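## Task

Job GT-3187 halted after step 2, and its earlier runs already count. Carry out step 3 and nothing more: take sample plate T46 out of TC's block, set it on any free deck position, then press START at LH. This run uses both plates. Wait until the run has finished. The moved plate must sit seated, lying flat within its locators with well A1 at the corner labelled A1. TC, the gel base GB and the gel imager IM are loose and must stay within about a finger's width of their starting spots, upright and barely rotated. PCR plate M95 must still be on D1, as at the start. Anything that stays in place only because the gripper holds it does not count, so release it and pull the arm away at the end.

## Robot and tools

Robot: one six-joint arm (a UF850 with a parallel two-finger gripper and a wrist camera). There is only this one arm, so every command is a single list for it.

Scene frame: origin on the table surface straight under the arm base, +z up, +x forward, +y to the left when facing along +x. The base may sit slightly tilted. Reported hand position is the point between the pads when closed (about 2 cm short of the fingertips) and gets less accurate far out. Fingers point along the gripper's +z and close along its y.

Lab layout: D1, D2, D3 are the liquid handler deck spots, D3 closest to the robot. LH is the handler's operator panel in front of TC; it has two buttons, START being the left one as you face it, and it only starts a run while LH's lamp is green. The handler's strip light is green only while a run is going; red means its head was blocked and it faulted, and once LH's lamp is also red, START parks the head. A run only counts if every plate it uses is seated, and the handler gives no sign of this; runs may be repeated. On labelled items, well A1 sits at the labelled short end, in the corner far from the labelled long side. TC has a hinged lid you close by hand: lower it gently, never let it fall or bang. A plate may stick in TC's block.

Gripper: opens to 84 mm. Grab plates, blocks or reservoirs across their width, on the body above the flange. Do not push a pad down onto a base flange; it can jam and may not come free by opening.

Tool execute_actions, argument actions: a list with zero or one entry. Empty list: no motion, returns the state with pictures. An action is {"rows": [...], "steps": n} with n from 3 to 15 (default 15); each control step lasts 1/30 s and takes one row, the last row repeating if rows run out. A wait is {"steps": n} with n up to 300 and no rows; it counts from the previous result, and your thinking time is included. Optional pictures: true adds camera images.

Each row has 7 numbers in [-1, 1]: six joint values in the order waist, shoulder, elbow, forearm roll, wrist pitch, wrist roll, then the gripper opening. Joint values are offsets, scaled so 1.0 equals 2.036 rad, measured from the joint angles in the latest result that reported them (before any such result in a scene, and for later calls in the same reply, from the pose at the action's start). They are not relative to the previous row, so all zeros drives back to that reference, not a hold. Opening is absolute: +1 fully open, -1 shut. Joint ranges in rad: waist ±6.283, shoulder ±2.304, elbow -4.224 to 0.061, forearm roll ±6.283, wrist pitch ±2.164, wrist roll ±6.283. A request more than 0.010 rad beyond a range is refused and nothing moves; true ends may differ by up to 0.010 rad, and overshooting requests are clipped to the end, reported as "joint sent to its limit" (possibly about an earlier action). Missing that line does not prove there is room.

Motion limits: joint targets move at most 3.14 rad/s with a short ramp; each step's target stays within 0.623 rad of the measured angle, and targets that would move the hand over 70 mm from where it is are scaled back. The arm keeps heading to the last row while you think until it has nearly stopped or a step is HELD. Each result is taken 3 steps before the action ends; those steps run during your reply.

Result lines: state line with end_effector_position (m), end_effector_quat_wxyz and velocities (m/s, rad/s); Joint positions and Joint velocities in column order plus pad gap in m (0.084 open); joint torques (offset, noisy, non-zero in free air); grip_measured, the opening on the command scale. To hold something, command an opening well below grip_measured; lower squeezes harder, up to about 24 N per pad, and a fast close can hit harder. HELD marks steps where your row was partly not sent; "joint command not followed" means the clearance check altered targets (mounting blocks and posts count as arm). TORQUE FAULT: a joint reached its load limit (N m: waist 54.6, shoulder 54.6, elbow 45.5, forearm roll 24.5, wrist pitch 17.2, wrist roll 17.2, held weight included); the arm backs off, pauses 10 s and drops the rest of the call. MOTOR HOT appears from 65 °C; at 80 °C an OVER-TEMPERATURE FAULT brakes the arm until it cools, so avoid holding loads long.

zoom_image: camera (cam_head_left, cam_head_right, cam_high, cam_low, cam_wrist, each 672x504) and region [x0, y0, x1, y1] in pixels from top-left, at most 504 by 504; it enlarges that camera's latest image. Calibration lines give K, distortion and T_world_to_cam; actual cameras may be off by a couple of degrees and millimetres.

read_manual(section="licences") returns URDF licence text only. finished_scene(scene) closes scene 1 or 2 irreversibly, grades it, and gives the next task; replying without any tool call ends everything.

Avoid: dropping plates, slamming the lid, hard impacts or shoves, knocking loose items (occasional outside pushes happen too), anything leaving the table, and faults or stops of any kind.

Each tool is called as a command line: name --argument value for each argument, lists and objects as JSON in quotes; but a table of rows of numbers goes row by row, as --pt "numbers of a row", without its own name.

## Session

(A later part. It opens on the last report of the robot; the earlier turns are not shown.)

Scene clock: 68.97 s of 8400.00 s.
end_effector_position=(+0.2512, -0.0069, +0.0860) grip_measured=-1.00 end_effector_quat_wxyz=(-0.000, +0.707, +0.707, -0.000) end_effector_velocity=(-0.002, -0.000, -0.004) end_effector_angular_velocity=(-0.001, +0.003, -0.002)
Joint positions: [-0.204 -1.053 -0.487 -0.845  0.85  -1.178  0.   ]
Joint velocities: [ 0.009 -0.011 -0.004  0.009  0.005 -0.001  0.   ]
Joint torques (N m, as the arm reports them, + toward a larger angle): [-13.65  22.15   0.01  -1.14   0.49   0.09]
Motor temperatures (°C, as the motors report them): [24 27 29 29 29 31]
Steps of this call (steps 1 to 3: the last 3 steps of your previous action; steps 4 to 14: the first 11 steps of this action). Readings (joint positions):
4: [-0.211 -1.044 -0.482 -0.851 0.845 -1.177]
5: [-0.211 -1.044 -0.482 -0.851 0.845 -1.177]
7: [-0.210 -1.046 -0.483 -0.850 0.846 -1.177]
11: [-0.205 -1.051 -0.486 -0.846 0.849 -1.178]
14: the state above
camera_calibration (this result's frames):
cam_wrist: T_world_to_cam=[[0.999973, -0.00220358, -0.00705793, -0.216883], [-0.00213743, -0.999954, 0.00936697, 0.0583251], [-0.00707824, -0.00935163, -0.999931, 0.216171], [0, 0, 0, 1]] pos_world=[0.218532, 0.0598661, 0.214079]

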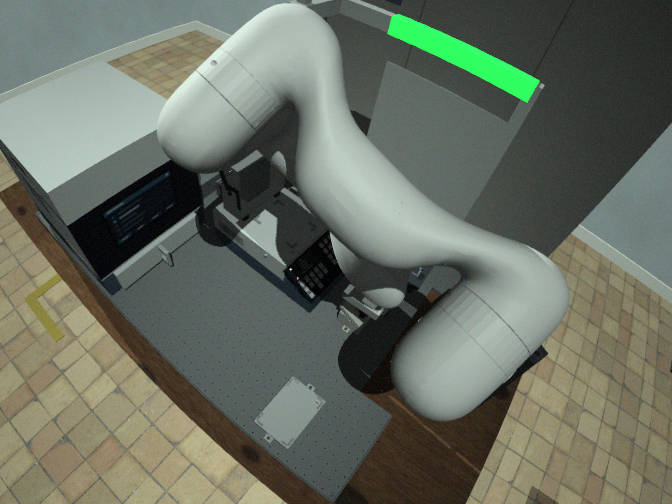

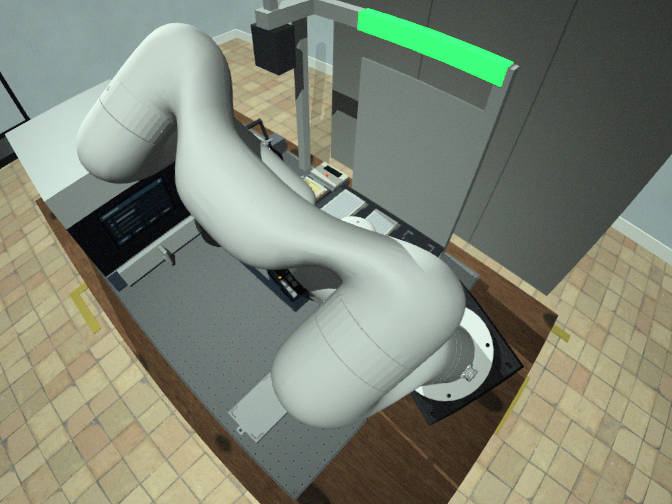

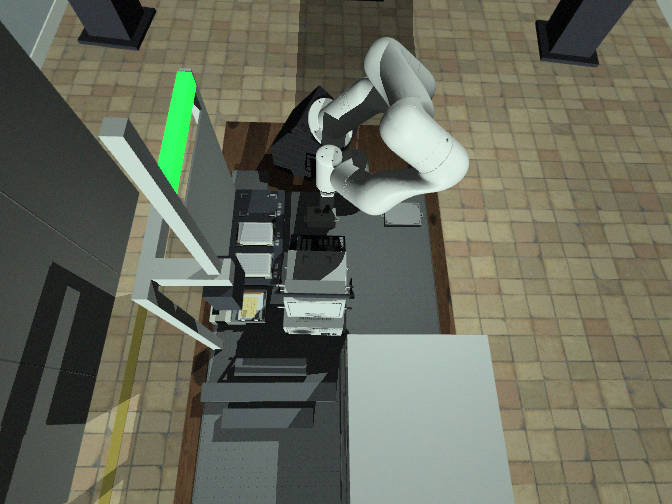

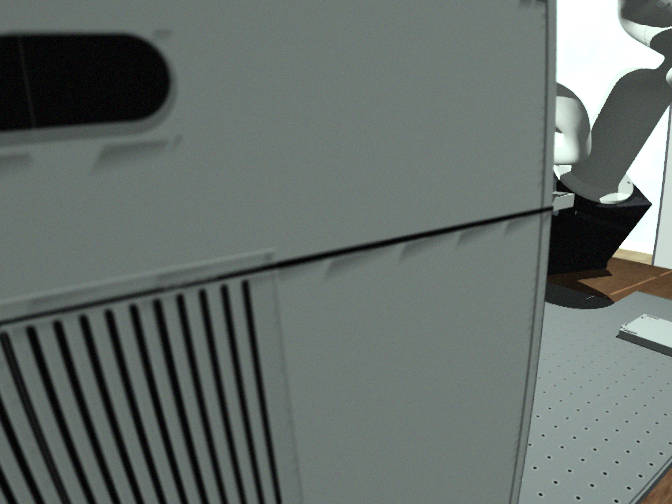

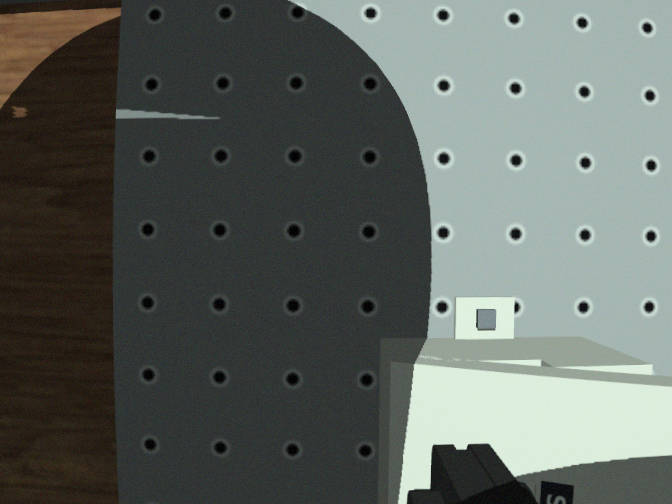

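execute_actions --actions '[{"rows": [[-0.004,0.006,0.003,-0.005,-0.003,0.001,-1],[-0.012,0.016,0.008,-0.012,-0.009,0.003,-1],[-0.022,0.030,0.015,-0.023,-0.017,0.005,-1],[-0.033,0.048,0.023,-0.038,-0.027,0.013,-1],[-0.044,0.067,0.031,-0.054,-0.037,0.022,-1],[-0.055,0.086,0.039,-0.070,-0.048,0.032,-1],[-0.065,0.104,0.047,-0.086,-0.058,0.041,-1],[-0.073,0.119,0.053,-0.099,-0.066,0.049,-1],[-0.079,0.130,0.058,-0.108,-0.072,0.054,-1],[-0.082,0.136,0.060,-0.1135,-0.0747,0.057,-1]], "steps": 15}]'

execute_actions --actions '[{"steps": 90}]' --pictures true

Scene clock: 69.57 s of 8400.00 s.
end_effector_position=(+0.2602, -0.0016, +0.1446) grip_measured=-1.00 end_effector_quat_wxyz=(-0.001, +0.708, +0.706, +0.003) end_effector_velocity=(+0.013, +0.020, +0.224) end_effector_angular_velocity=(-0.021, -0.000, +0.019)
Joint positions: [-0.321 -0.864 -0.402 -1.     0.747 -1.104  0.   ]
Joint velocities: [-0.429  0.759  0.324 -0.64  -0.405  0.347  0.   ]
Joint torques (N m, as the arm reports them, + toward a larger angle): [-9.44 16.76 -1.08  1.11  0.3  -0.57]
Motor temperatures (°C, as the motors report them): [24 27 29 29 29 31]
Steps of this call (steps 1 to 3: the last 3 steps of your previous action; steps 4 to 6: the robot went on to your last target; steps 7 to 18: the first 12 steps of this action). Readings (joint positions):
7: [-0.203 -1.054 -0.487 -0.844 0.851 -1.178]
8: [-0.204 -1.053 -0.487 -0.845 0.850 -1.178]
10: [-0.211 -1.044 -0.482 -0.852 0.844 -1.176]
14: [-0.256 -0.975 -0.451 -0.908 0.807 -1.153]
18: the state above

Scene clock: 72.57 s of 8400.00 s.
end_effector_position=(+0.2595, +0.0003, +0.1701) grip_measured=-1.00 end_effector_quat_wxyz=(+0.000, +0.707, +0.707, +0.000) end_effector_velocity=(-0.000, +0.000, -0.000) end_effector_angular_velocity=(+0.000, -0.000, +0.001)
Joint positions: [-0.371 -0.777 -0.364 -1.076  0.698 -1.062  0.   ]
Joint velocities: [ 0.     0.     0.    -0.     0.    -0.001  0.   ]
Joint torques (N m, as the arm reports them, + toward a larger angle): [-17.92  23.08  -1.11  -1.77  -0.06  -0.16]
Motor temperatures (°C, as the motors report them): [24 27 28 29 29 31]
Kept back: nothing.
Steps of this call (steps 1 to 3: the last 3 steps of your previous action; steps 4 to 30: the robot went on to your last target; steps 31 to 90: nothing new was sent). Readings (joint positions):
1: [-0.334 -0.841 -0.393 -1.020 0.734 -1.093]
2: [-0.344 -0.823 -0.385 -1.035 0.725 -1.085]
4: [-0.357 -0.801 -0.375 -1.054 0.712 -1.074]
8: [-0.367 -0.784 -0.367 -1.070 0.702 -1.065]
90: the state above
The arm was judged still, so your last target was given up. Only a new action makes it travel on or press farther. Fingers that are still opening or closing keep moving.
camera_calibration (this result's frames):
cam_wrist: T_world_to_cam=[[0.999979, -0.00212342, -0.00619766, -0.224722], [-0.00206679, -0.999956, 0.00912853, 0.0648023], [-0.00621677, -0.00911552, -0.999939, 0.300152], [0, 0, 0, 1]] pos_world=[0.226717, 0.0670584, 0.29815]

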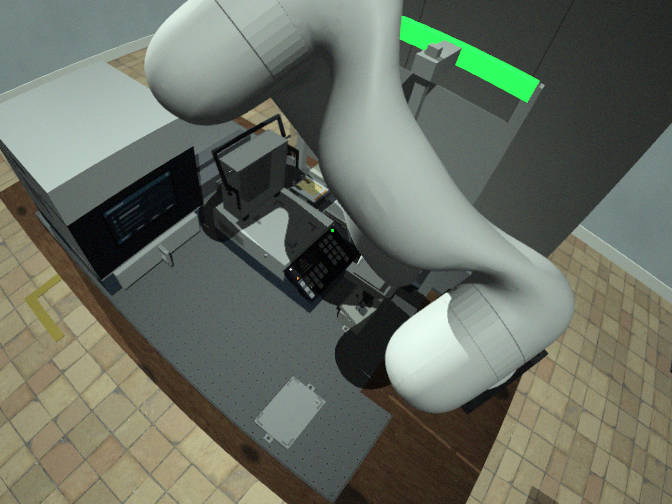

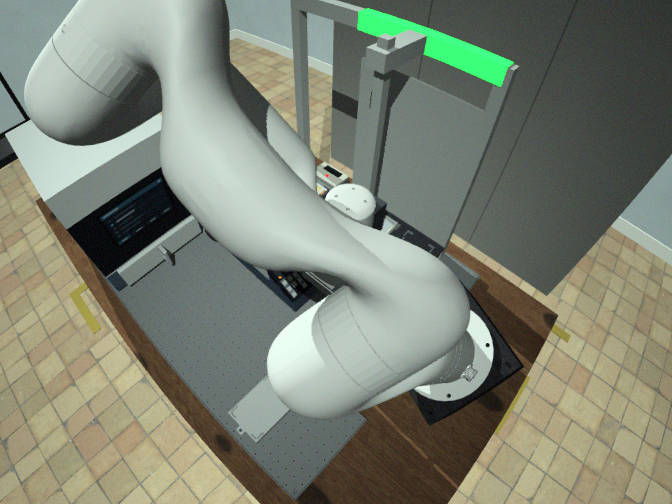

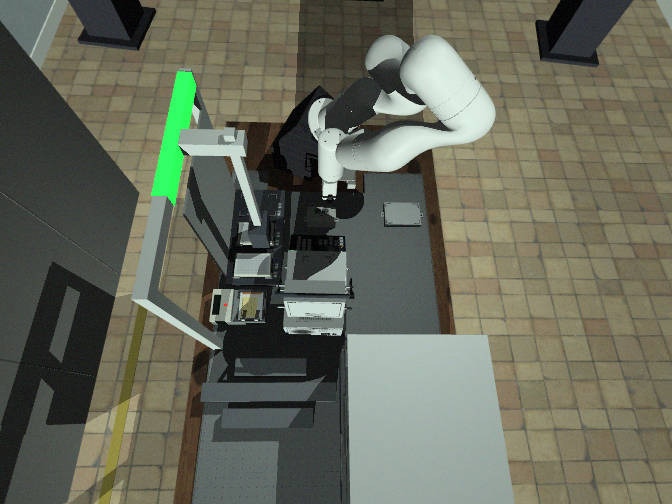

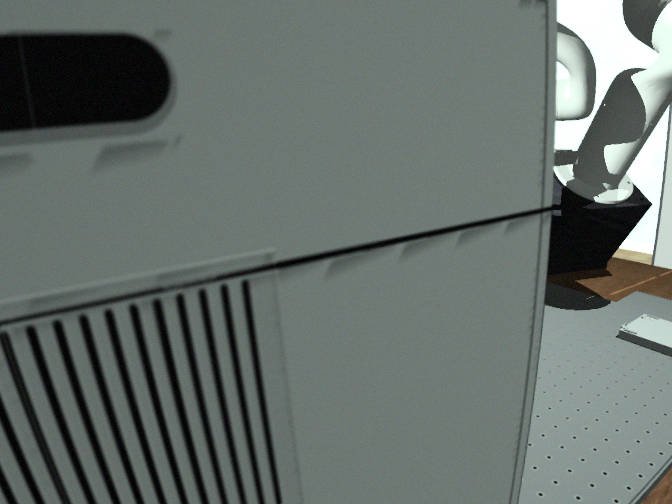

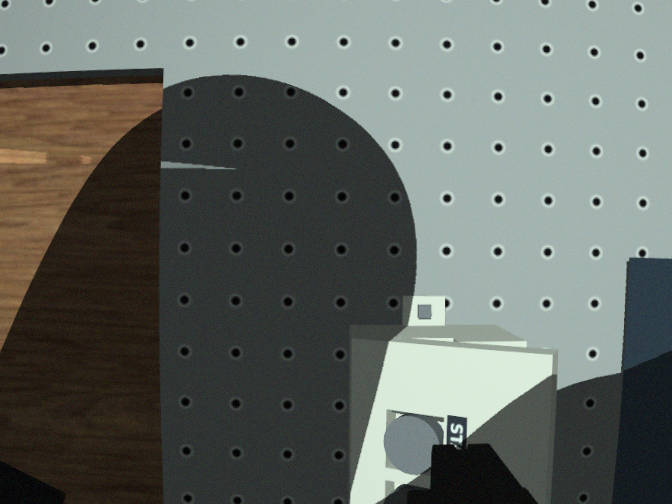

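execute_actions --actions '[{"steps": 240}]' --pictures true

Scene clock: 80.57 s of 8400.00 s.
end_effector_position=(+0.2595, +0.0003, +0.1701) grip_measured=-1.00 end_effector_quat_wxyz=(+0.000, +0.707, +0.707, +0.000) end_effector_velocity=(+0.000, -0.000, +0.000) end_effector_angular_velocity=(-0.000, -0.001, -0.001)
Joint positions: [-0.371 -0.777 -0.364 -1.076  0.698 -1.062  0.   ]
Joint velocities: [-0.001 -0.    -0.     0.     0.     0.     0.   ]
Joint torques (N m, as the arm reports them, + toward a larger angle): [-12.03  20.63  -1.83  -1.14  -0.24  -0.39]
Motor temperatures (°C, as the motors report them): [24 27 28 29 29 31]
Kept back: nothing.
Steps of this call (steps 1 to 240: nothing new was sent). Readings (joint positions):
1: [-0.371 -0.777 -0.364 -1.076 0.698 -1.062]
2: [-0.371 -0.777 -0.364 -1.076 0.698 -1.062]
4: [-0.371 -0.777 -0.364 -1.076 0.698 -1.062]
8: [-0.371 -0.777 -0.364 -1.076 0.698 -1.062]
240: the state above
camera_calibration (this result's frames):
cam_wrist: T_world_to_cam=[[0.999979, -0.0021235, -0.00619769, -0.224722], [-0.00206687, -0.999956, 0.00912852, 0.0648024], [-0.00621681, -0.00911551, -0.999939, 0.300152], [0, 0, 0, 1]] pos_world=[0.226717, 0.0670584, 0.29815]

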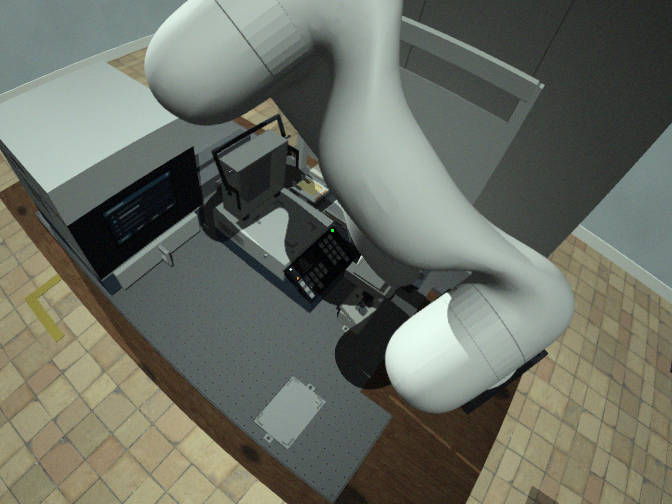

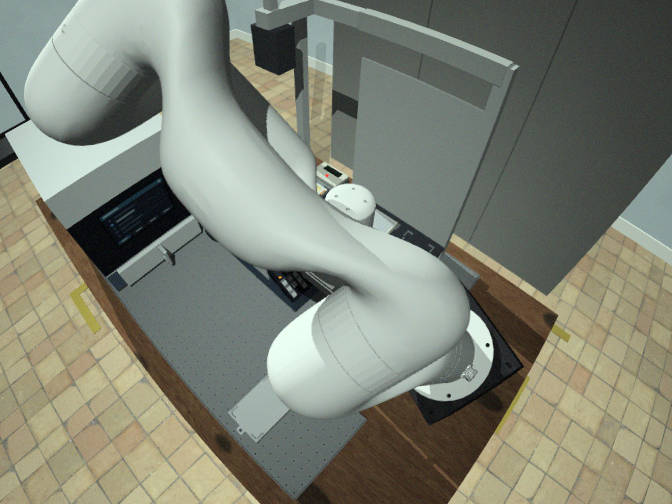

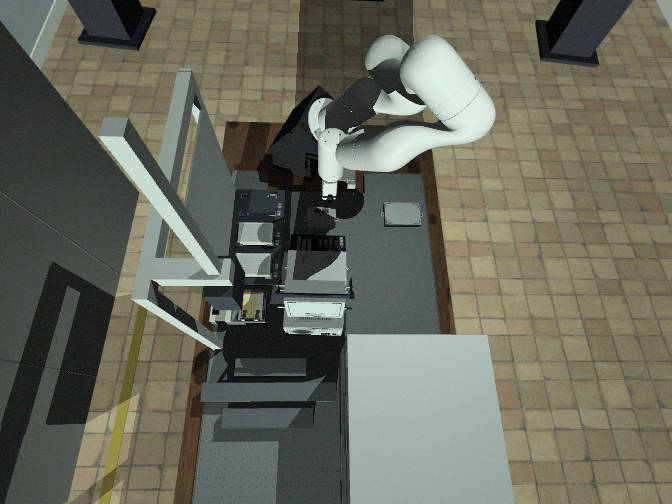

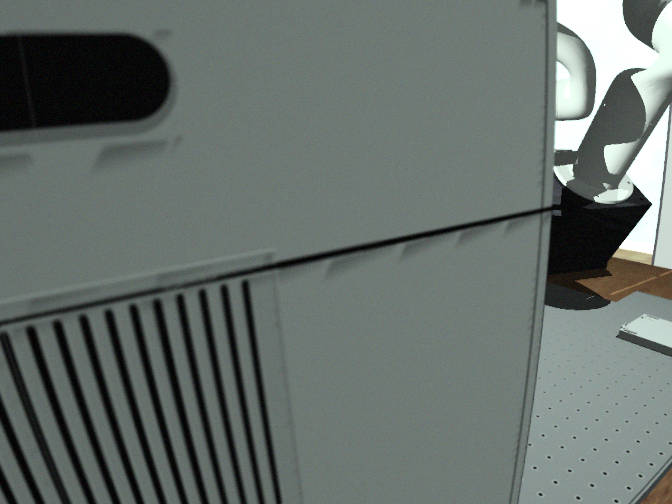

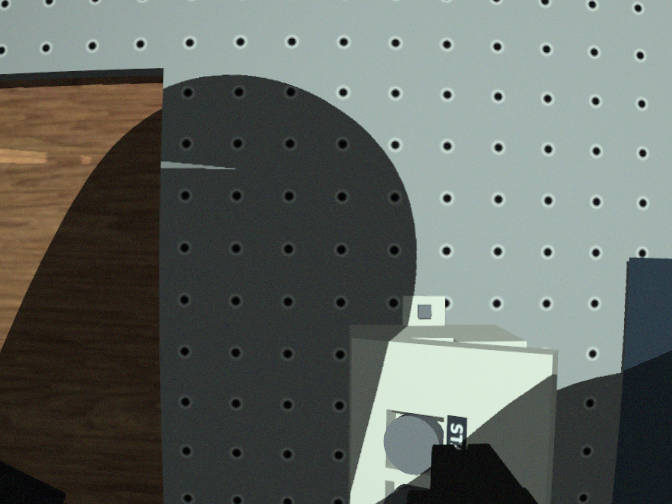

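execute_actions --actions '[{"rows": [[-0.01,-0.006,-0.011,-0.016,-0.003,0.04,-1],[-0.026,-0.015,-0.03,-0.045,-0.008,0.11,-1],[-0.045,-0.027,-0.052,-0.077,-0.014,0.19,-1],[-0.064,-0.038,-0.075,-0.11,-0.02,0.27,-1],[-0.083,-0.049,-0.097,-0.143,-0.026,0.35,-1],[-0.1,-0.06,-0.12,-0.175,-0.032,0.425,-1],[-0.12,-0.072,-0.14,-0.208,-0.038,0.5,-1],[-0.14,-0.083,-0.163,-0.24,-0.044,0.58,-1],[-0.158,-0.094,-0.185,-0.273,-0.05,0.66,-1],[-0.177,-0.105,-0.207,-0.306,-0.056,0.74,-1],[-0.2365,-0.1408,-0.2765,-0.4076,-0.0754,0.9878,-1]], "steps": 15}]'

execute_actions --actions '[{"steps": 32}]' --pictures true

Scene clock: 81.67 s of 8400.00 s.
end_effector_position=(+0.2955, -0.0633, +0.1758) grip_measured=-1.00 end_effector_quat_wxyz=(-0.012, +0.821, +0.571, +0.018) end_effector_velocity=(+0.107, -0.297, +0.046) end_effector_angular_velocity=(+0.092, -0.008, -0.657)
Joint positions: [-0.523 -0.867 -0.543 -1.338  0.65  -0.574  0.   ]
Joint velocities: [-0.622 -0.369 -0.726 -1.06  -0.198  1.214  0.   ]
Joint torques (N m, as the arm reports them, + toward a larger angle): [-15.02  25.52  -4.21  -0.29   0.03  -0.32]
Motor temperatures (°C, as the motors report them): [24 27 28 29 29 31]
Steps of this call (steps 1 to 21: nothing new was sent; steps 22 to 33: the first 12 steps of this action). Readings (joint positions):
22: [-0.371 -0.777 -0.364 -1.076 0.698 -1.062]
23: [-0.371 -0.777 -0.365 -1.077 0.698 -1.058]
25: [-0.380 -0.782 -0.375 -1.092 0.695 -1.020]
29: [-0.439 -0.817 -0.444 -1.192 0.677 -0.793]
33: the state above

Scene clock: 82.73 s of 8400.00 s.
end_effector_position=(+0.3005, -0.2497, +0.2205) grip_measured=-1.00 end_effector_quat_wxyz=(+0.000, +1.000, +0.005, +0.001) end_effector_velocity=(-0.001, -0.003, +0.001) end_effector_angular_velocity=(-0.002, +0.000, -0.089)
Joint positions: [-0.852 -1.063 -0.927 -1.905  0.545  0.94   0.   ]
Joint velocities: [-0.005 -0.003 -0.005 -0.007 -0.002  0.093  0.   ]
Joint torques (N m, as the arm reports them, + toward a larger angle): [-18.9   30.83 -11.12  -1.73   0.36  -0.38]
Motor temperatures (°C, as the motors report them): [24 27 28 29 29 31]
Kept back: nothing.
Steps of this call (steps 1 to 3: the last 3 steps of your previous action; steps 4 to 32: the robot went on to your last target). Readings (joint positions):
1: [-0.544 -0.879 -0.567 -1.373 0.644 -0.536]
2: [-0.563 -0.891 -0.590 -1.407 0.637 -0.501]
4: [-0.601 -0.914 -0.634 -1.472 0.625 -0.428]
8: [-0.672 -0.956 -0.716 -1.593 0.602 -0.259]
32: the state above
camera_calibration (this result's frames):
cam_wrist: T_world_to_cam=[[0.00854335, -0.999947, -0.00567504, -0.217219], [-0.999936, -0.00858529, 0.00740806, 0.362238], [-0.00745639, 0.00561138, -0.999956, 0.352583], [0, 0, 0, 1]] pos_world=[0.3667, -0.216076, 0.348652]

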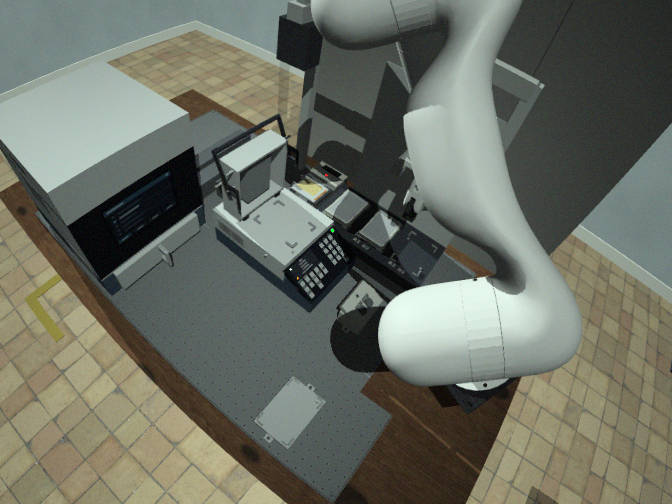

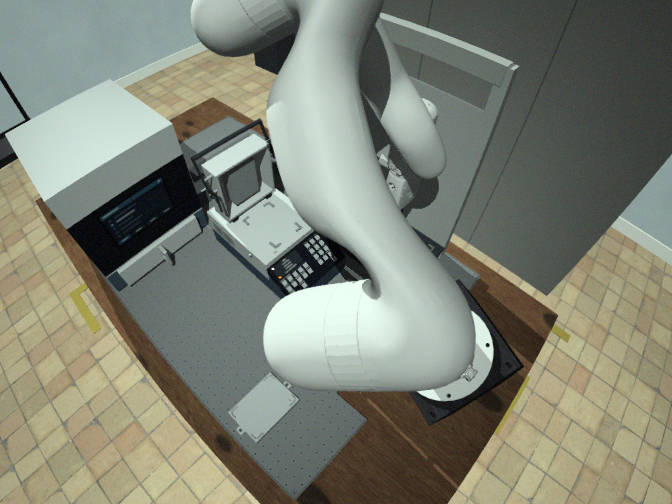

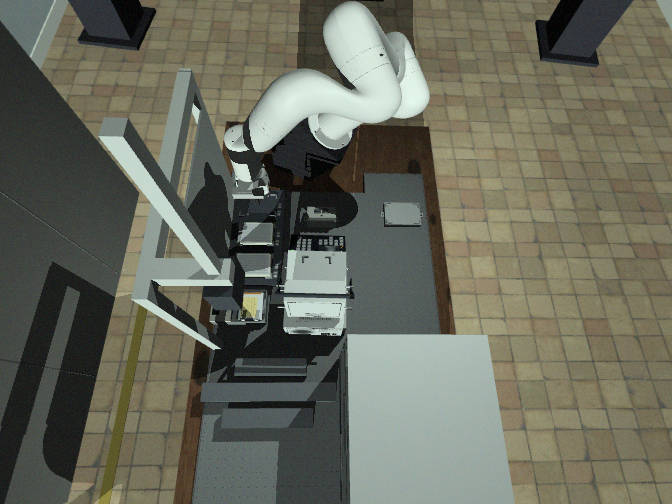

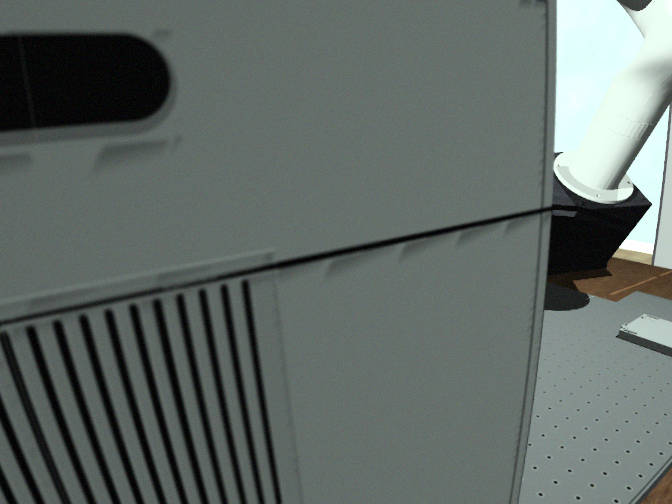

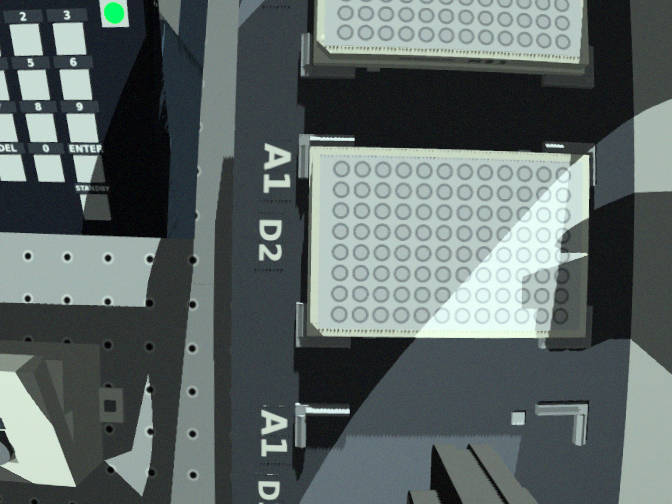

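zoom_image --camera "cam_wrist" --region '[500, 40, 640, 360]'

zoom_image --camera "cam_head_left" --region '[315, 180, 415, 260]'

Region (500, 40, 640, 360) of cam_wrist's 672x504 image, scaled by 1.575, with more detail than that image has; it fills the left 220 columns of this view, and the rest is white.

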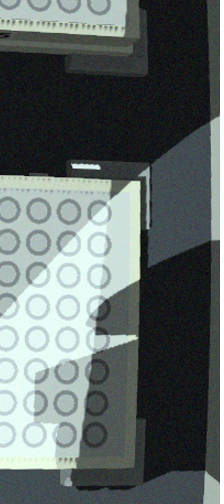

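Region (315, 180, 415, 260) of cam_head_left's 672x504 image, scaled by 5.040, with more detail than that image has; it fills the top 403 rows of this view, and the rest is white.

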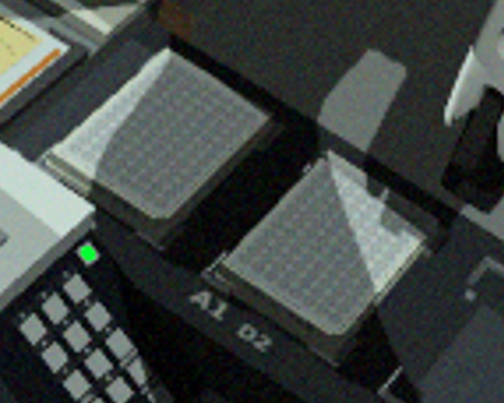

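finished_scene --scene 1

The scene is finished: the task was done.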